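# Line up three lettered blocks alphabetically on mat

## Task

Of the four blocks, three carry a letter on their top face. Place those three entirely on the mat in one straight, tightly spaced row, ordered A-to-Z from left to right as viewed from the midpoint between the two arm bases. Each must have its letter facing up and upright, not rotated or mirrored. The fourth block must end up somewhere off the mat. Everything must stay in place without the robot holding it. Finish by releasing the blocks and moving the grippers away.

## Robot and tools

Robot: two arms, left_arm and right_arm, each with six revolute joints and a parallel gripper. Despite the names, left_arm sits on the +y side of the scene.

Frame: one shared world frame. Its origin is on the table surface midway between the arms, +x points out across the table, +z points up. Gripper positions in results are in metres and orientations are quaternions in w,x,y,z order, with linear velocities in m/s and angular ones in rad/s. Reported hand positions can be somewhat wrong, more so when an arm is stretched far out. "Left to right as seen from between the bases" means looking along +x, so left is +y and right is -y.

Gripper geometry: the fingers extend along the gripper's own +z axis and close along its y axis. The reported end-effector point lies between the pads with fingers closed, roughly 2 cm short of the tips. Closing pushes the tips about 10 mm further along +z.

Tool execute_actions, argument actions: a list holding one item or nothing. An empty list only fetches the current state. A wait item is {"steps": N} with N from 1 to 300 control steps (each step is 1/30 s); it sends nothing and returns once N steps have passed since the previous result, with reply time counted in. A motion item is {"rows": [...], "steps": N} with N at most 15 (default 15). Each row is applied for one step; if there are fewer rows than steps, the final row repeats. Optional pictures (boolean) turns the camera images on or off in the result; by default they come with every result. A refused call moves nothing.

Row layout: exactly 14 numbers, always for both arms. First left_arm: waist, shoulder, elbow, forearm roll, wrist pitch, wrist roll, then gripper opening; then the same seven for right_arm. The joint values are absolute target angles in radians, on the same scale as the Joint positions line. Opening is an absolute command from -1 (closed) to +1 (fully open). Joint ranges per arm: waist -6.283 to 6.283, shoulder -2.059 to 2.094, elbow -3.927 to 0.192, forearm roll -6.283 to 6.283, wrist pitch -1.693 to 3.142, wrist roll -6.283 to 6.283. A call is refused if some target exceeds a range end by more than 0.010 rad and is also beyond that joint's last reported angle. True ends may differ from these by up to 0.010 rad either way; a target past the true end gets clipped there, and the result may say "joint sent to its limit" (possibly about an earlier, still-running motion). No such message does not prove there is more room.

Motion limits: joint targets move at most 3.14 rad/s, taking 0.16 s to accelerate, and all joints of an arm are timed to arrive together. Per step, each sent target stays within 0.623 rad of the measured angle, and if a step would put the gripper more than 70 mm away from where it is, the whole arm's targets are pulled back proportionally. So large moves take several calls. Between calls the arms keep heading to the last row sent, until they have nearly stopped or a step gets HELD; then only a new action pushes further. Reply time passes in simulation, so the robot is moving while the next call is composed.

Result lines: the state line gives each gripper's pose and velocities. Joint positions and Joint velocities give each arm's six joints (rad, rad/s) plus finger gap in metres (0.084 when fully open). grip_measured is the measured opening expressed on the command scale. "joint command not followed" means the collision-clearance check altered or blocked joint targets on some steps; the rest of the row still ran. HELD marks steps where all or part of your row was not sent. MOTOR HOT appears from 65 °C; at 80 °C an OVER-TEMPERATURE FAULT brakes that arm until it cools. A torque fault (load limits in N m: waist 46, shoulder 46, elbow 27.6, forearm roll 27.6, wrist pitch 18.4, wrist roll 18.4, held weight included) stops the arm, backs the joint off, pauses 10 s and drops the rest of the call.

Gripping: to keep hold, command an opening well below grip_measured; the gap sets squeeze force, up to about 24 N per pad for objects up to about 6 cm wide. Closing fast can overshoot. Repeating grip_measured still gives a light grip on narrow parts; wide ones may slip. Brief external tugs on held parts or pushes on loose blocks can happen.

Tool zoom_image: camera (cam_head_left, cam_head_right, cam_left_wrist, cam_right_wrist) and region [x0, y0, x1, y1] in pixels of that camera's latest image, origin top-left, at most 504 by 504. All cameras are 672x504. Calibration (intrinsics, distortion, world-to-camera transforms) is given up front and may be slightly off; wrist camera poses follow the arm's joints.

Tool finished_scene: pass scene, the number of the current scene. Replying without any tool call also ends things, so always call a tool.

Avoid: knocking or placing anything off the table, letting the arms collide or press on each other, dropping or slamming blocks, shoving hard, and holding loads long enough to overheat. Smooth motion and less effort are preferred, and less elapsed time is better.

Each tool is called after "Emit:" by a JSON object that holds its "op" and its "data", one argument or row to a line.

## Session

Emit:
{"op": "execute_actions", "data": {
  "actions": []
}}

Scene clock: 0.00 s of 7600.00 s.
left_arm: end_effector_position=(+0.2336, +0.3967, +0.2357) grip_measured=+1.00 end_effector_quat_wxyz=(+0.023, +0.268, +0.939, -0.215) end_effector_velocity=(-0.000, +0.000, -0.000) end_effector_angular_velocity=(+0.000, -0.000, +0.001) | right_arm: end_effector_position=(+0.5269, -0.2774, +0.2852) grip_measured=+1.00 end_effector_quat_wxyz=(-0.005, +0.606, +0.795, +0.012) end_effector_velocity=(+0.000, -0.000, -0.000) end_effector_angular_velocity=(-0.000, +0.001, -0.000)
Joint positions: left_arm=[ 0.396 -0.779 -0.502 -0.355  1.543 -2.091  0.084] | right_arm=[ 0.409  0.175 -1.517  0.024  1.329 -1.597  0.084]
Joint velocities: left_arm=[ 0. -0.  0.  0. -0. -0.  0.] | right_arm=[-0.     0.001 -0.     0.    -0.    -0.    -0.   ]
camera_calibration (this result's frames):
cam_left_wrist: T_world_to_cam=[[0.521359, 0.746897, -0.412711, -0.286467], [0.849115, -0.502123, 0.163939, 0.032085], [-0.0847858, -0.43591, -0.895988, 0.535305], [0, 0, 0, 1]] pos_world=[0.167494, 0.463417, 0.356138]
cam_right_wrist: T_world_to_cam=[[0.959766, 0.280593, 0.0107919, -0.397612], [0.280777, -0.959474, -0.0239398, -0.336693], [0.0036372, 0.0260067, -0.999655, 0.425139], [0, 0, 0, 1]] pos_world=[0.474604, -0.222537, 0.421223]

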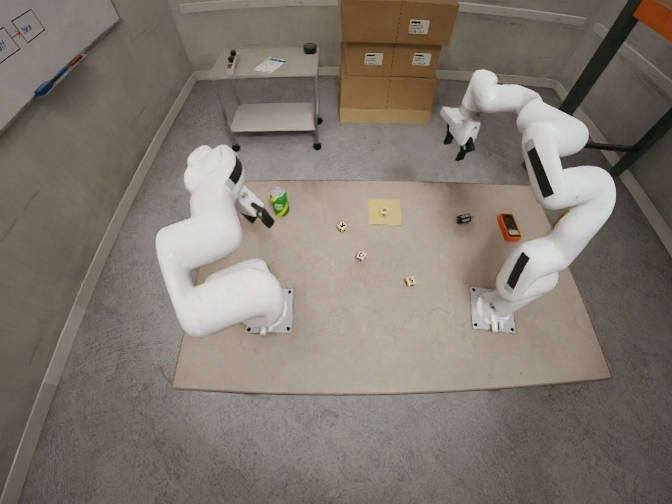

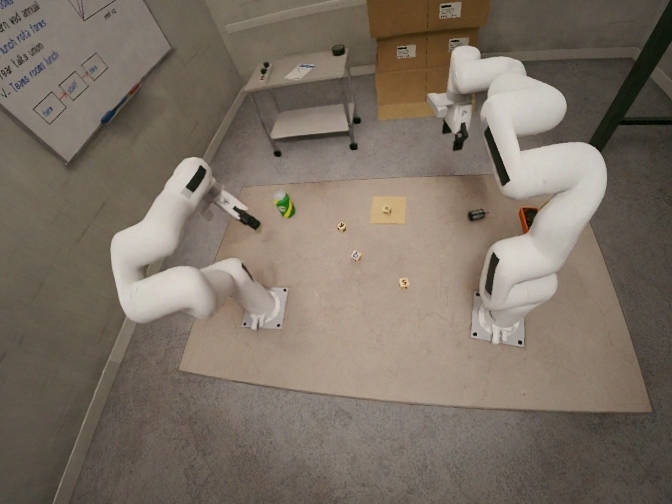

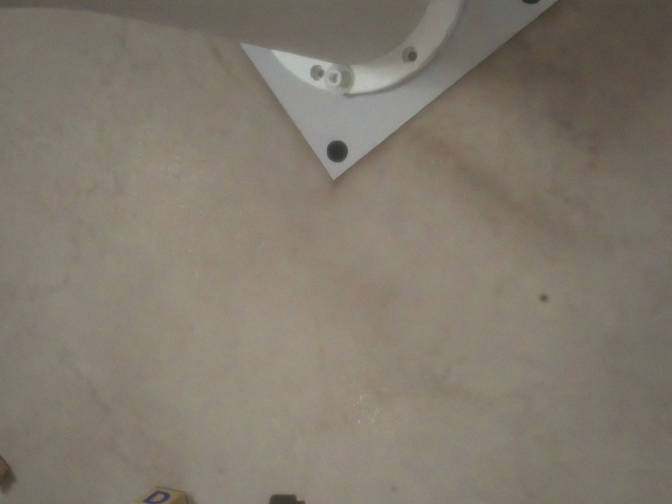

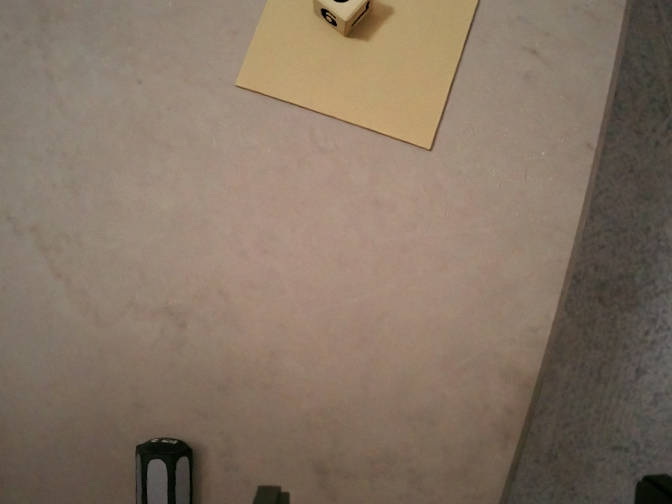

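Emit:
{"op": "execute_actions", "data": {
  "actions": [
    {"rows":[[1.2,-0.779,-0.502,0,1.28,-2.09,1,1.16,0,-1.9,0,1.9,1.0,1]]}
  ],
  "pictures": false
}}

Emit:
{"op": "execute_actions", "data": {
  "actions": [
    {"steps":40}
  ]
}}

Scene clock: 9.37 s of 7600.00 s.
left_arm: end_effector_position=(+0.1823, +0.5664, +0.2278) grip_measured=+1.00 end_effector_quat_wxyz=(+0.026, +0.045, +0.996, -0.072) end_effector_velocity=(-0.250, +0.338, +0.005) end_effector_angular_velocity=(+0.564, +0.169, +1.089) | right_arm: end_effector_position=(+0.4355, -0.1460, +0.3755) grip_measured=+1.00 end_effector_quat_wxyz=(-0.005, +0.610, +0.792, +0.006) end_effector_velocity=(-0.261, +0.248, +0.185) end_effector_angular_velocity=(-0.023, +0.010, -0.180)
Joint positions: left_arm=[ 0.89  -0.779 -0.502 -0.126  1.374 -2.09   0.084] | right_arm=[ 0.718  0.1   -1.682  0.014  1.575 -1.272  0.084]
Joint velocities: left_arm=[ 1.184  0.002 -0.     0.48  -0.355  0.001  0.   ] | right_arm=[ 0.705 -0.16  -0.346 -0.022  0.515  0.892 -0.   ]
Steps of this call (steps 1 to 90: nothing new was sent; then 5.87 s passed at rest; steps 91 to 105: all 15 steps of this action). Readings (joint positions):
91: left_arm=[0.396 -0.779 -0.502 -0.355 1.543 -2.091] | right_arm=[0.410 0.175 -1.517 0.024 1.329 -1.596]
92: left_arm=[0.401 -0.779 -0.502 -0.352 1.541 -2.091] | right_arm=[0.413 0.174 -1.520 0.024 1.335 -1.590]
94: left_arm=[0.451 -0.779 -0.501 -0.322 1.519 -2.091] | right_arm=[0.452 0.167 -1.542 0.022 1.374 -1.548]
98: left_arm=[0.613 -0.779 -0.502 -0.240 1.458 -2.091] | right_arm=[0.551 0.137 -1.601 0.019 1.452 -1.454]
105: the state above

Scene clock: 10.70 s of 7600.00 s.
left_arm: end_effector_position=(+0.1004, +0.6406, +0.2320) grip_measured=+1.00 end_effector_quat_wxyz=(+0.000, -0.095, +0.996, +0.000) end_effector_velocity=(-0.000, +0.000, +0.000) end_effector_angular_velocity=(+0.001, -0.000, +0.000) | right_arm: end_effector_position=(+0.2439, -0.0534, +0.4840) grip_measured=+1.00 end_effector_quat_wxyz=(+0.000, +1.000, +0.000, -0.000) end_effector_velocity=(-0.001, -0.000, +0.000) end_effector_angular_velocity=(-0.001, +0.001, -0.018)
Joint positions: left_arm=[ 1.2   -0.779 -0.502 -0.     1.28  -2.09   0.084] | right_arm=[ 1.16   0.    -1.9   -0.     1.9    0.998  0.084]
Joint velocities: left_arm=[ 0.001  0.    -0.    -0.    -0.001  0.     0.   ] | right_arm=[ 0.001 -0.     0.    -0.     0.002  0.019  0.   ]
Steps of this call (steps 1 to 40: the robot went on to your last target). Readings (joint positions):
1: left_arm=[0.929 -0.779 -0.502 -0.110 1.362 -2.090] | right_arm=[0.741 0.094 -1.694 0.013 1.592 -1.241]
2: left_arm=[0.969 -0.779 -0.502 -0.094 1.350 -2.090] | right_arm=[0.765 0.089 -1.705 0.012 1.609 -1.209]
4: left_arm=[1.047 -0.779 -0.502 -0.062 1.326 -2.090] | right_arm=[0.811 0.079 -1.728 0.011 1.643 -1.140]
8: left_arm=[1.170 -0.779 -0.502 -0.013 1.290 -2.090] | right_arm=[0.903 0.058 -1.773 0.008 1.711 -0.977]
40: the state above
camera_calibration (this result's frames):
cam_left_wrist: T_world_to_cam=[[-0.176586, 0.983989, -0.0241428, -0.572729], [0.984273, 0.176652, 0.000602395, -0.142307], [0.00485762, -0.0236567, -0.999708, 0.377986], [0, 0, 0, 1]] pos_world=[0.0370971, 0.59764, 0.364134]
cam_right_wrist: T_world_to_cam=[[0.0162827, -0.999863, -0.00290151, -0.0226153], [-0.999867, -0.0162803, -0.000856327, 0.313939], [0.000808972, 0.00291507, -0.999995, 0.61874], [0, 0, 0, 1]] pos_world=[0.313765, -0.0193049, 0.618941]

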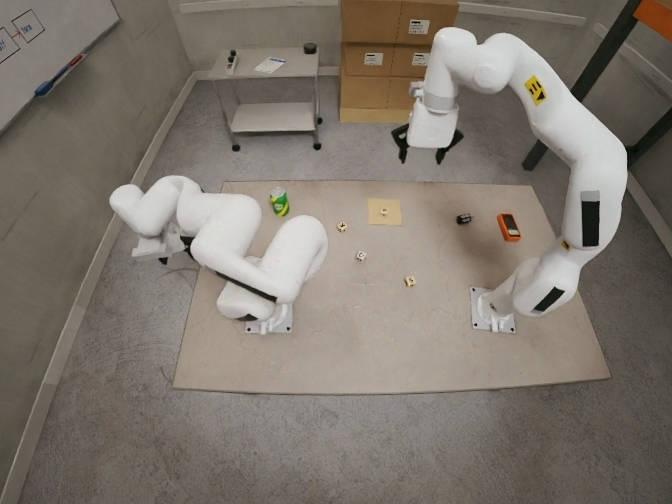

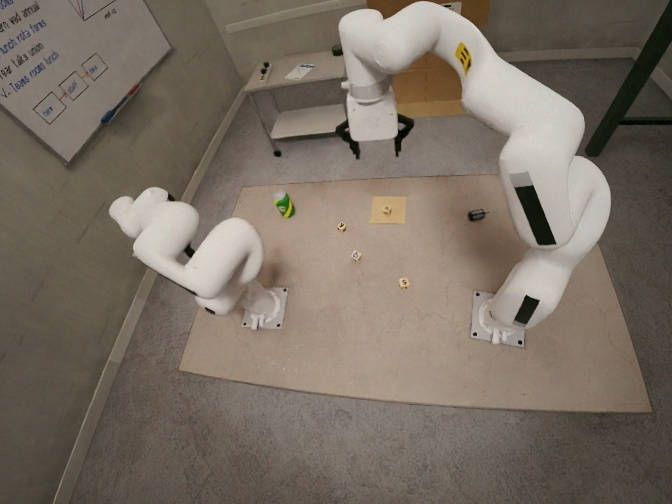

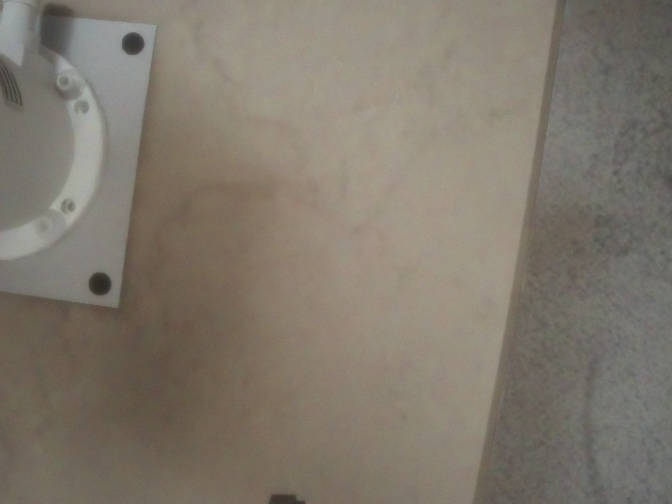

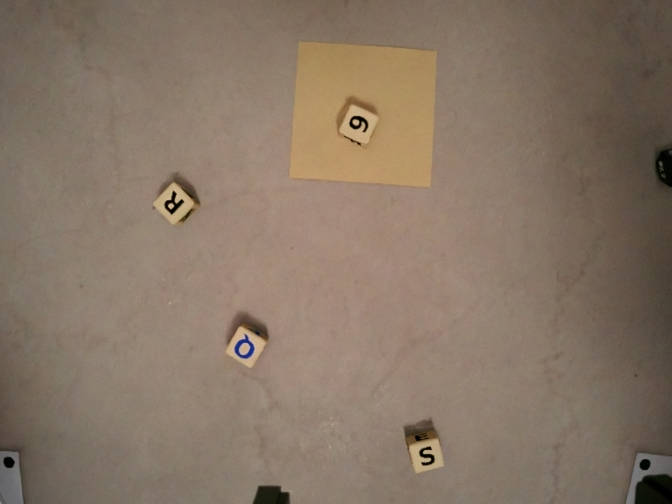

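Emit:
{"op": "zoom_image", "data": {
  "camera": "cam_right_wrist",
  "region": [380, 400, 470, 490]
}}

Emit:
{"op": "zoom_image", "data": {
  "camera": "cam_right_wrist",
  "region": [140, 80, 440, 380]
}}

Region (380, 400, 470, 490) of cam_right_wrist's 672x504 image, scaled by 5.600, with more detail than that image has.

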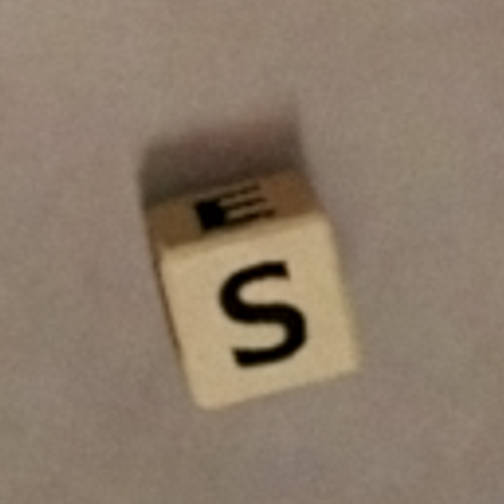

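Region (140, 80, 440, 380) of cam_right_wrist's 672x504 image, scaled by 1.680, with more detail than that image has.

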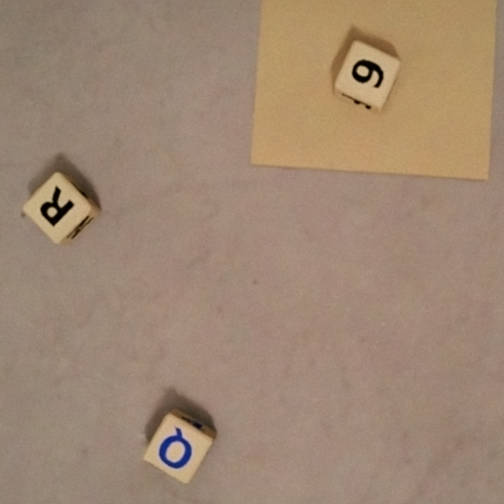

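Emit:
{"op": "execute_actions", "data": {
  "actions": [
    {"rows":[[1.2,-0.779,-0.502,0,1.28,-2.09,1,0.886,0.482,-1.364,0,0.882,1.13,1]]}
  ],
  "pictures": false
}}

Emit:
{"op": "execute_actions", "data": {
  "actions": [
    {"steps":35}
  ]
}}

Emit:
{"op": "execute_actions", "data": {
  "actions": [
    {"rows":[[1.2,-0.779,-0.502,0,1.28,-2.09,1,0.886,0.595,-1.34,0,0.745,1.13,1]]}
  ],
  "pictures": false
}}

Emit:
{"op": "execute_actions", "data": {
  "actions": [
    {"rows":[[1.2,-0.779,-0.502,0,1.28,-2.09,1,0.886,0.595,-1.34,0,0.745,1.13,-0.75]]}
  ],
  "pictures": false
}}

Emit:
{"op": "execute_actions", "data": {
  "actions": [
    {"rows":[[1.2,-0.779,-0.502,0,1.28,-2.09,1,0.886,0.54,-1.352,0,0.812,1.13,-0.75]],"steps":8}
  ],
  "pictures": false
}}

Emit:
{"op": "execute_actions", "data": {
  "actions": [
    {"rows":[[1.2,-0.779,-0.502,0,1.28,-2.09,1,0.58,0.54,-1.352,0,0.812,1.13,-0.75]]}
  ],
  "pictures": false
}}

Emit:
{"op": "execute_actions", "data": {
  "actions": [
    {"rows":[[1.2,-0.779,-0.502,0,1.28,-2.09,1,0.58,0.592,-1.34,0,0.748,1.13,-0.75]]}
  ],
  "pictures": false
}}

Emit:
{"op": "execute_actions", "data": {
  "actions": [
    {"rows":[[1.2,-0.779,-0.502,0,1.28,-2.09,1,0.58,0.592,-1.34,0,0.748,1.13,1]],"steps":12}
  ],
  "pictures": false
}}

Emit:
{"op": "execute_actions", "data": {
  "actions": [
    {"rows":[[1.2,-0.779,-0.502,0,1.28,-2.09,1,0.58,0.482,-1.364,0,0.882,1.13,1]],"steps":9}
  ],
  "pictures": false
}}

Emit:
{"op": "execute_actions", "data": {
  "actions": [
    {"rows":[[1.2,-0.779,-0.502,0,1.28,-2.09,1,1.321,0.324,-1.175,0,0.851,0.15,1]]}
  ],
  "pictures": false
}}

Emit:
{"op": "execute_actions", "data": {
  "actions": [
    {"steps":35}
  ]
}}

Scene clock: 44.37 s of 7600.00 s.
left_arm: end_effector_position=(+0.1004, +0.6407, +0.2320) grip_measured=+1.00 end_effector_quat_wxyz=(+0.000, -0.095, +0.996, +0.000) end_effector_velocity=(-0.000, +0.000, -0.000) end_effector_angular_velocity=(-0.001, +0.000, +0.000) | right_arm: end_effector_position=(+0.3298, -0.0233, +0.3244) grip_measured=+1.00 end_effector_quat_wxyz=(+0.046, +0.995, -0.083, -0.032) end_effector_velocity=(+0.184, +0.033, -0.361) end_effector_angular_velocity=(-0.051, +0.025, -0.355)
Joint positions: left_arm=[ 1.2   -0.779 -0.502  0.     1.28  -2.09   0.084] | right_arm=[ 1.048  0.197 -1.681 -0.     1.596  1.053  0.084]
Joint velocities: left_arm=[ 0.     0.002 -0.001 -0.    -0.     0.     0.   ] | right_arm=[-0.242  0.425  0.472  0.    -0.841  0.113  0.   ]
Steps of this call (steps 1 to 30: the robot went on to your last target; steps 31 to 100: nothing new was sent; then 29.83 s passed at rest; steps 101 to 115: all 15 steps of this action). Readings (joint positions):
101: left_arm=[1.200 -0.779 -0.502 -0.000 1.280 -2.090] | right_arm=[1.160 0.000 -1.900 0.000 1.900 1.000]
102: left_arm=[1.200 -0.779 -0.502 -0.000 1.280 -2.090] | right_arm=[1.158 0.002 -1.897 0.000 1.894 1.001]
104: left_arm=[1.200 -0.779 -0.502 -0.000 1.280 -2.090] | right_arm=[1.142 0.024 -1.870 0.000 1.855 1.009]
108: left_arm=[1.200 -0.779 -0.502 -0.000 1.280 -2.090] | right_arm=[1.106 0.096 -1.793 0.000 1.771 1.026]
115: the state above

Scene clock: 45.53 s of 7600.00 s.
left_arm: end_effector_position=(+0.1004, +0.6407, +0.2320) grip_measured=+1.00 end_effector_quat_wxyz=(+0.000, -0.095, +0.996, +0.000) end_effector_velocity=(-0.000, +0.000, +0.000) end_effector_angular_velocity=(-0.000, -0.000, +0.000) | right_arm: end_effector_position=(+0.4378, -0.0362, +0.0853) grip_measured=+1.00 end_effector_quat_wxyz=(-0.000, +0.980, -0.201, +0.000) end_effector_velocity=(-0.000, -0.001, -0.002) end_effector_angular_velocity=(-0.003, +0.003, -0.002)
Joint positions: left_arm=[ 1.2   -0.779 -0.502  0.     1.28  -2.09   0.084] | right_arm=[ 0.886  0.482 -1.364  0.     0.882  1.13   0.084]
Joint velocities: left_arm=[ 0.  0. -0. -0.  0. -0.  0.] | right_arm=[-0.001  0.003  0.001 -0.001 -0.     0.001  0.   ]
Steps of this call (steps 1 to 35: the robot went on to your last target). Readings (joint positions):
1: left_arm=[1.200 -0.779 -0.502 -0.000 1.280 -2.090] | right_arm=[1.040 0.212 -1.665 -0.000 1.567 1.057]
2: left_arm=[1.200 -0.779 -0.502 -0.000 1.280 -2.090] | right_arm=[1.032 0.226 -1.650 -0.000 1.537 1.061]
4: left_arm=[1.200 -0.779 -0.502 -0.000 1.280 -2.090] | right_arm=[1.016 0.253 -1.619 -0.000 1.473 1.068]
8: left_arm=[1.200 -0.779 -0.502 -0.000 1.280 -2.090] | right_arm=[0.985 0.309 -1.557 -0.000 1.331 1.083]
35: the state above
camera_calibration (this result's frames):
cam_left_wrist: T_world_to_cam=[[-0.176597, 0.983987, -0.0241412, -0.572729], [0.984271, 0.176663, 0.00060218, -0.142311], [0.00485738, -0.0236551, -0.999708, 0.377985], [0, 0, 0, 1]] pos_world=[0.0370947, 0.59764, 0.364134]
cam_right_wrist: T_world_to_cam=[[-0.379372, -0.925237, -0.00361732, 0.166197], [-0.925241, 0.379378, -0.00122674, 0.489471], [0.00250735, 0.0028815, -0.999993, 0.219076], [0, 0, 0, 1]] pos_world=[0.51538, -0.0325546, 0.220276]

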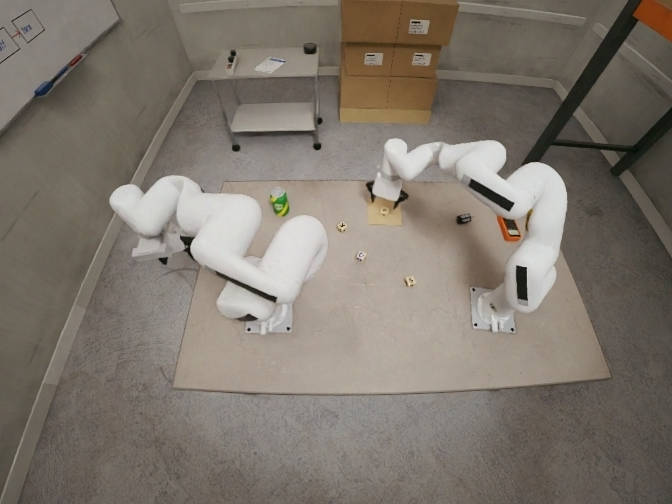

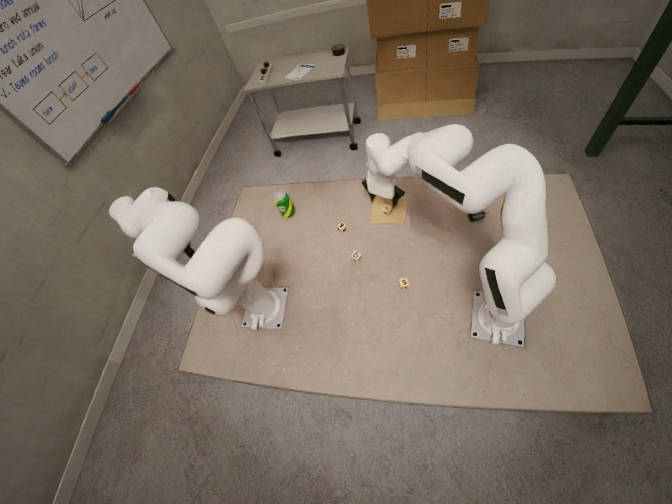

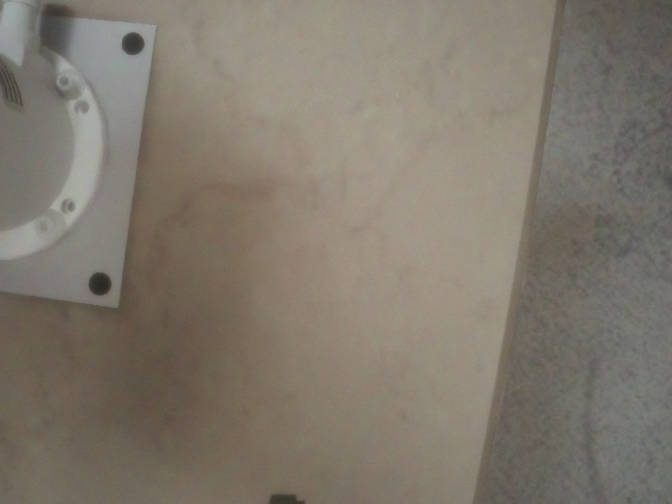

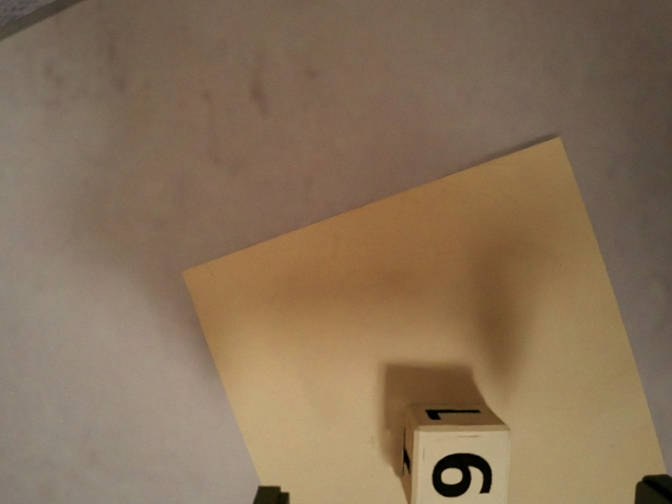

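Scene clock: 46.03 s of 7600.00 s.
left_arm: end_effector_position=(+0.1004, +0.6407, +0.2320) grip_measured=+1.00 end_effector_quat_wxyz=(+0.000, -0.095, +0.996, +0.000) end_effector_velocity=(-0.000, -0.000, -0.000) end_effector_angular_velocity=(-0.002, +0.001, +0.001) | right_arm: end_effector_position=(+0.4389, -0.0354, +0.0241) grip_measured=+1.00 end_effector_quat_wxyz=(-0.002, +0.980, -0.201, +0.001) end_effector_velocity=(-0.009, -0.008, -0.015) end_effector_angular_velocity=(-0.022, +0.025, +0.001)
Joint positions: left_arm=[ 1.2   -0.779 -0.502  0.     1.28  -2.09   0.084] | right_arm=[ 0.886  0.593 -1.342 -0.     0.745  1.13   0.084]
Joint velocities: left_arm=[ 0.001  0.001 -0.    -0.     0.001  0.    -0.   ] | right_arm=[ 0.     0.014  0.018  0.001  0.001 -0.001 -0.   ]
Steps of this call (steps 1 to 15: all 15 steps of this action). Readings (joint positions):
1: left_arm=[1.200 -0.779 -0.502 0.000 1.280 -2.090] | right_arm=[0.886 0.482 -1.364 -0.000 0.882 1.130]
2: left_arm=[1.200 -0.779 -0.502 -0.000 1.280 -2.090] | right_arm=[0.886 0.485 -1.364 -0.000 0.875 1.130]
4: left_arm=[1.200 -0.779 -0.502 -0.000 1.280 -2.090] | right_arm=[0.886 0.517 -1.362 -0.000 0.827 1.130]
8: left_arm=[1.200 -0.779 -0.502 -0.000 1.280 -2.090] | right_arm=[0.886 0.594 -1.334 0.000 0.760 1.130]
15: the state above

Scene clock: 46.53 s of 7600.00 s.
left_arm: end_effector_position=(+0.1004, +0.6407, +0.2320) grip_measured=+1.00 end_effector_quat_wxyz=(+0.000, -0.095, +0.996, +0.000) end_effector_velocity=(+0.000, +0.000, +0.000) end_effector_angular_velocity=(+0.001, -0.000, -0.001) | right_arm: end_effector_position=(+0.4396, -0.0351, +0.0252) grip_measured=-0.33 end_effector_quat_wxyz=(-0.003, +0.980, -0.201, +0.002) end_effector_velocity=(-0.001, -0.001, -0.002) end_effector_angular_velocity=(-0.003, +0.003, +0.000)
Joint positions: left_arm=[ 1.2   -0.779 -0.502  0.     1.28  -2.09   0.084] | right_arm=[ 0.886  0.591 -1.343 -0.     0.745  1.13   0.03 ]
Joint velocities: left_arm=[-0.    -0.001 -0.    -0.    -0.     0.001  0.   ] | right_arm=[ 0.     0.003  0.001  0.     0.    -0.     0.   ]
Steps of this call (steps 1 to 15: all 15 steps of this action). Readings (joint positions):
1: left_arm=[1.200 -0.779 -0.502 -0.000 1.280 -2.090] | right_arm=[0.886 0.593 -1.341 -0.000 0.745 1.130]
2: left_arm=[1.200 -0.779 -0.502 -0.000 1.280 -2.090] | right_arm=[0.886 0.594 -1.341 -0.000 0.745 1.130]
4: left_arm=[1.200 -0.779 -0.502 -0.000 1.280 -2.090] | right_arm=[0.886 0.594 -1.340 -0.000 0.745 1.130]
8: left_arm=[1.200 -0.779 -0.502 0.000 1.280 -2.090] | right_arm=[0.886 0.591 -1.343 -0.000 0.745 1.130]
15: the state above

Scene clock: 46.80 s of 7600.00 s.
left_arm: end_effector_position=(+0.1004, +0.6407, +0.2320) grip_measured=+1.00 end_effector_quat_wxyz=(+0.000, -0.095, +0.996, +0.000) end_effector_velocity=(-0.000, +0.000, -0.000) end_effector_angular_velocity=(-0.001, +0.000, +0.001) | right_arm: end_effector_position=(+0.4382, -0.0357, +0.0499) grip_measured=-0.33 end_effector_quat_wxyz=(+0.000, +0.980, -0.201, -0.000) end_effector_velocity=(+0.017, +0.013, +0.062) end_effector_angular_velocity=(+0.042, -0.049, -0.001)
Joint positions: left_arm=[ 1.2   -0.779 -0.502 -0.     1.28  -2.09   0.084] | right_arm=[ 0.886  0.545 -1.351  0.     0.807  1.13   0.03 ]
Joint velocities: left_arm=[ 0.     0.001 -0.     0.     0.    -0.    -0.   ] | right_arm=[-0.001 -0.088 -0.045 -0.002  0.068  0.     0.   ]
Steps of this call (steps 1 to 8: all 8 steps of this action). Readings (joint positions):
1: left_arm=[1.200 -0.779 -0.502 -0.000 1.280 -2.090] | right_arm=[0.886 0.591 -1.343 -0.000 0.745 1.130]
2: left_arm=[1.200 -0.779 -0.502 -0.000 1.280 -2.090] | right_arm=[0.886 0.589 -1.343 -0.000 0.750 1.130]
4: left_arm=[1.200 -0.779 -0.502 0.000 1.280 -2.090] | right_arm=[0.886 0.574 -1.339 0.000 0.780 1.130]
8: the state above

Scene clock: 47.30 s of 7600.00 s.
left_arm: end_effector_position=(+0.1004, +0.6407, +0.2320) grip_measured=+1.00 end_effector_quat_wxyz=(+0.000, -0.095, +0.996, +0.000) end_effector_velocity=(+0.000, +0.000, +0.001) end_effector_angular_velocity=(+0.002, -0.001, +0.000) | right_arm: end_effector_position=(+0.5301, -0.1767, +0.0523) grip_measured=-0.33 end_effector_quat_wxyz=(+0.000, +0.939, -0.343, -0.000) end_effector_velocity=(+0.049, -0.107, +0.003) end_effector_angular_velocity=(+0.002, -0.002, -0.207)
Joint positions: left_arm=[ 1.2   -0.779 -0.502 -0.     1.28  -2.09   0.084] | right_arm=[ 0.59   0.54  -1.352 -0.     0.812  1.13   0.03 ]
Joint velocities: left_arm=[ 0.    -0.001 -0.001 -0.    -0.    -0.     0.   ] | right_arm=[-0.207 -0.006  0.     0.001  0.003 -0.    -0.   ]
Steps of this call (steps 1 to 15: all 15 steps of this action). Readings (joint positions):
1: left_arm=[1.200 -0.779 -0.502 -0.000 1.280 -2.090] | right_arm=[0.886 0.543 -1.352 0.000 0.809 1.130]
2: left_arm=[1.200 -0.779 -0.502 -0.000 1.280 -2.090] | right_arm=[0.883 0.542 -1.351 0.000 0.810 1.130]
4: left_arm=[1.200 -0.779 -0.502 0.000 1.280 -2.090] | right_arm=[0.844 0.543 -1.350 0.000 0.810 1.130]
8: left_arm=[1.200 -0.779 -0.502 0.000 1.280 -2.090] | right_arm=[0.734 0.543 -1.350 0.000 0.811 1.130]
15: the state above

Scene clock: 47.80 s of 7600.00 s.
left_arm: end_effector_position=(+0.1004, +0.6407, +0.2320) grip_measured=+1.00 end_effector_quat_wxyz=(+0.000, -0.095, +0.996, +0.000) end_effector_velocity=(-0.000, -0.000, -0.001) end_effector_angular_velocity=(-0.002, +0.001, +0.000) | right_arm: end_effector_position=(+0.5313, -0.1820, +0.0233) grip_measured=-0.33 end_effector_quat_wxyz=(+0.000, +0.938, -0.348, -0.000) end_effector_velocity=(+0.001, -0.001, +0.001) end_effector_angular_velocity=(+0.001, -0.002, -0.003)
Joint positions: left_arm=[ 1.2   -0.779 -0.502  0.     1.28  -2.09   0.084] | right_arm=[ 0.581  0.592 -1.34  -0.     0.748  1.13   0.03 ]
Joint velocities: left_arm=[ 0.     0.001  0.001 -0.    -0.    -0.     0.   ] | right_arm=[-0.003 -0.001 -0.001  0.    -0.     0.     0.   ]
Steps of this call (steps 1 to 15: all 15 steps of this action). Readings (joint positions):
1: left_arm=[1.200 -0.779 -0.502 0.000 1.280 -2.090] | right_arm=[0.585 0.540 -1.352 -0.000 0.812 1.130]
2: left_arm=[1.200 -0.779 -0.502 0.000 1.280 -2.090] | right_arm=[0.584 0.543 -1.351 -0.000 0.806 1.130]
4: left_arm=[1.200 -0.779 -0.502 -0.000 1.280 -2.090] | right_arm=[0.583 0.563 -1.349 -0.000 0.778 1.130]
8: left_arm=[1.200 -0.779 -0.502 -0.000 1.280 -2.090] | right_arm=[0.582 0.591 -1.339 0.000 0.753 1.130]
15: the state above

Scene clock: 48.20 s of 7600.00 s.
left_arm: end_effector_position=(+0.1004, +0.6407, +0.2320) grip_measured=+1.00 end_effector_quat_wxyz=(+0.000, -0.095, +0.996, +0.000) end_effector_velocity=(+0.000, +0.000, +0.001) end_effector_angular_velocity=(+0.003, -0.001, +0.000) | right_arm: end_effector_position=(+0.5316, -0.1822, +0.0234) grip_measured=+1.00 end_effector_quat_wxyz=(-0.000, +0.937, -0.348, +0.000) end_effector_velocity=(-0.001, -0.000, -0.001) end_effector_angular_velocity=(-0.001, +0.003, +0.001)
Joint positions: left_arm=[ 1.2   -0.779 -0.502  0.     1.28  -2.09   0.084] | right_arm=[ 0.58   0.592 -1.34  -0.     0.748  1.13   0.084]
Joint velocities: left_arm=[ 0.    -0.002 -0.     0.    -0.001 -0.     0.   ] | right_arm=[ 0.001  0.001  0.002 -0.    -0.    -0.     0.001]
Steps of this call (steps 1 to 12: all 12 steps of this action). Readings (joint positions):
1: left_arm=[1.200 -0.779 -0.502 -0.000 1.280 -2.090] | right_arm=[0.580 0.592 -1.340 -0.000 0.748 1.130]
2: left_arm=[1.200 -0.779 -0.502 0.000 1.280 -2.090] | right_arm=[0.580 0.592 -1.340 -0.000 0.748 1.130]
4: left_arm=[1.200 -0.779 -0.502 -0.000 1.280 -2.090] | right_arm=[0.580 0.592 -1.340 -0.000 0.748 1.130]
8: left_arm=[1.200 -0.779 -0.502 0.000 1.280 -2.090] | right_arm=[0.580 0.592 -1.340 -0.000 0.748 1.130]
12: the state above

Scene clock: 48.50 s of 7600.00 s.
left_arm: end_effector_position=(+0.1004, +0.6407, +0.2320) grip_measured=+1.00 end_effector_quat_wxyz=(+0.000, -0.095, +0.996, +0.000) end_effector_velocity=(-0.000, -0.000, -0.000) end_effector_angular_velocity=(-0.001, +0.000, +0.000) | right_arm: end_effector_position=(+0.5367, -0.1799, +0.0901) grip_measured=+1.00 end_effector_quat_wxyz=(-0.007, +0.937, -0.348, +0.007) end_effector_velocity=(-0.036, -0.016, -0.002) end_effector_angular_velocity=(-0.050, +0.112, -0.001)
Joint positions: left_arm=[ 1.2   -0.779 -0.502  0.     1.28  -2.09   0.084] | right_arm=[ 0.58   0.479 -1.371 -0.     0.873  1.13   0.084]
Joint velocities: left_arm=[ 0.    -0.     0.001 -0.     0.     0.     0.   ] | right_arm=[-0.001 -0.04   0.038  0.     0.125  0.    -0.   ]
Steps of this call (steps 1 to 9: all 9 steps of this action). Readings (joint positions):
1: left_arm=[1.200 -0.779 -0.502 -0.000 1.280 -2.090] | right_arm=[0.580 0.592 -1.340 -0.000 0.748 1.130]
2: left_arm=[1.200 -0.779 -0.502 0.000 1.280 -2.090] | right_arm=[0.580 0.589 -1.340 0.000 0.755 1.130]
4: left_arm=[1.200 -0.779 -0.502 0.000 1.280 -2.090] | right_arm=[0.580 0.557 -1.342 0.000 0.802 1.130]
8: left_arm=[1.200 -0.779 -0.502 -0.000 1.280 -2.090] | right_arm=[0.580 0.483 -1.371 -0.000 0.868 1.130]
9: the state above

Scene clock: 49.00 s of 7600.00 s.
left_arm: end_effector_position=(+0.1004, +0.6407, +0.2320) grip_measured=+1.00 end_effector_quat_wxyz=(+0.000, -0.095, +0.996, +0.000) end_effector_velocity=(+0.000, +0.000, +0.001) end_effector_angular_velocity=(+0.003, -0.001, +0.000) | right_arm: end_effector_position=(+0.4169, -0.0419, +0.0918) grip_measured=+1.00 end_effector_quat_wxyz=(+0.000, +1.000, -0.020, -0.000) end_effector_velocity=(-0.299, +0.266, +0.017) end_effector_angular_velocity=(+0.000, -0.001, +1.685)
Joint positions: left_arm=[ 1.2   -0.779 -0.502 -0.     1.28  -2.09   0.084] | right_arm=[ 0.904  0.412 -1.277  0.     0.866  0.782  0.084]
Joint velocities: left_arm=[ 0.    -0.002 -0.     0.    -0.001  0.    -0.   ] | right_arm=[ 0.724 -0.151  0.176 -0.001 -0.025 -0.961  0.   ]
Steps of this call (steps 1 to 15: all 15 steps of this action). Readings (joint positions):
1: left_arm=[1.200 -0.779 -0.502 0.000 1.280 -2.090] | right_arm=[0.580 0.479 -1.368 -0.000 0.876 1.130]
2: left_arm=[1.200 -0.779 -0.502 -0.000 1.280 -2.090] | right_arm=[0.584 0.480 -1.363 -0.000 0.877 1.124]
4: left_arm=[1.200 -0.779 -0.502 -0.000 1.280 -2.090] | right_arm=[0.622 0.472 -1.346 -0.000 0.876 1.079]
8: left_arm=[1.200 -0.779 -0.502 -0.000 1.280 -2.090] | right_arm=[0.732 0.447 -1.319 0.000 0.872 0.977]
15: the state above

Scene clock: 50.17 s of 7600.00 s.
left_arm: end_effector_position=(+0.1004, +0.6407, +0.2320) grip_measured=+1.00 end_effector_quat_wxyz=(+0.000, -0.095, +0.996, +0.000) end_effector_velocity=(-0.000, -0.000, +0.000) end_effector_angular_velocity=(-0.000, +0.000, -0.000) | right_arm: end_effector_position=(+0.2221, +0.0684, +0.1006) grip_measured=+1.00 end_effector_quat_wxyz=(+0.000, +0.875, +0.484, -0.000) end_effector_velocity=(-0.000, +0.001, +0.000) end_effector_angular_velocity=(+0.002, -0.000, +0.001)
Joint positions: left_arm=[ 1.2   -0.779 -0.502  0.     1.28  -2.09   0.084] | right_arm=[ 1.321  0.324 -1.175 -0.     0.851  0.15   0.084]
Joint velocities: left_arm=[ 0.    -0.001 -0.     0.     0.001  0.    -0.   ] | right_arm=[ 0.001  0.    -0.001  0.001 -0.001  0.     0.   ]
Steps of this call (steps 1 to 35: the robot went on to your last target). Readings (joint positions):
1: left_arm=[1.200 -0.779 -0.502 0.000 1.280 -2.090] | right_arm=[0.928 0.407 -1.271 0.000 0.865 0.749]
2: left_arm=[1.200 -0.779 -0.502 0.000 1.280 -2.090] | right_arm=[0.952 0.402 -1.265 0.000 0.864 0.715]
4: left_arm=[1.200 -0.779 -0.502 -0.000 1.280 -2.090] | right_arm=[1.000 0.392 -1.254 0.000 0.862 0.642]
8: left_arm=[1.200 -0.779 -0.502 0.000 1.280 -2.090] | right_arm=[1.097 0.371 -1.230 0.000 0.859 0.493]
35: the state above
camera_calibration (this result's frames):
cam_left_wrist: T_world_to_cam=[[-0.176597, 0.983987, -0.0241416, -0.572728], [0.984271, 0.176663, 0.000602019, -0.142311], [0.0048573, -0.0236556, -0.999708, 0.377986], [0, 0, 0, 1]] pos_world=[0.0370947, 0.59764, 0.364134]
cam_right_wrist: T_world_to_cam=[[0.854855, -0.518858, -0.0030374, -0.12074], [-0.518863, -0.854857, -0.000906011, 0.24431], [-0.00212645, 0.0023505, -0.999995, 0.235737], [0, 0, 0, 1]] pos_world=[0.23048, 0.145649, 0.235591]

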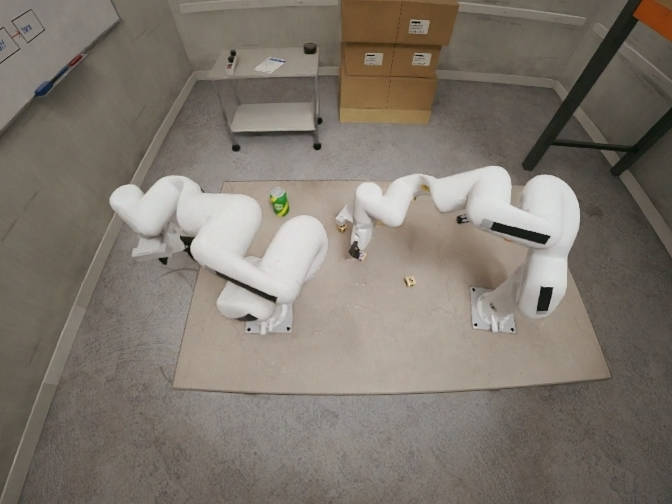

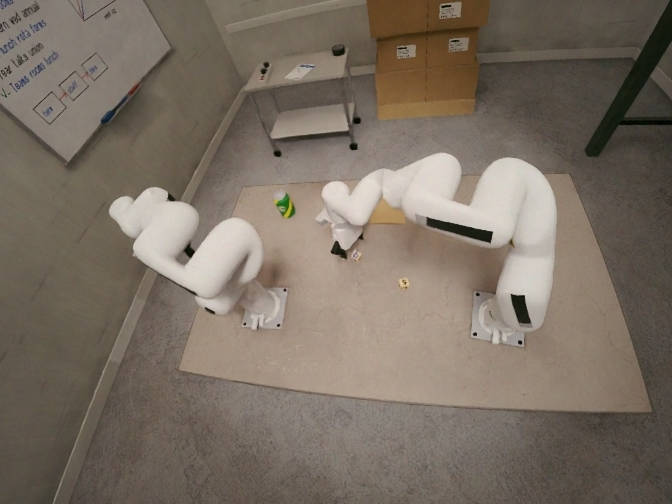

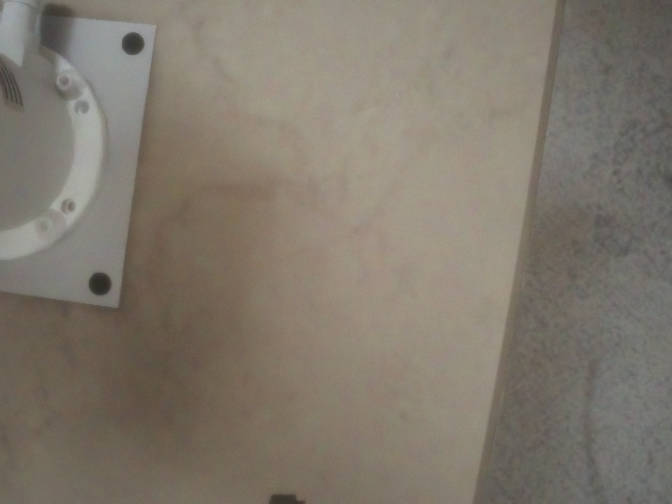

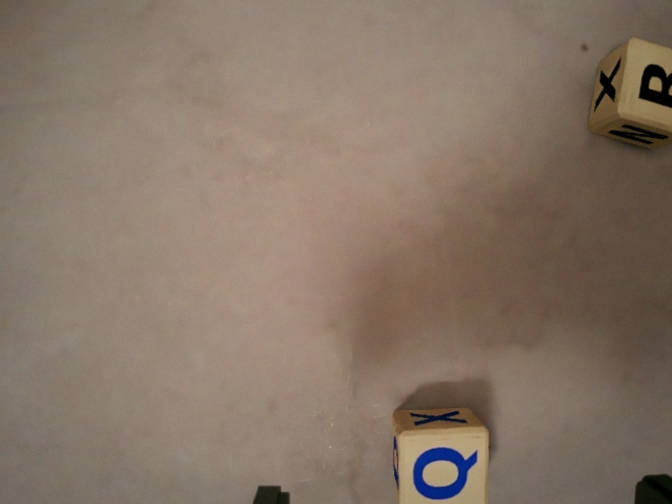

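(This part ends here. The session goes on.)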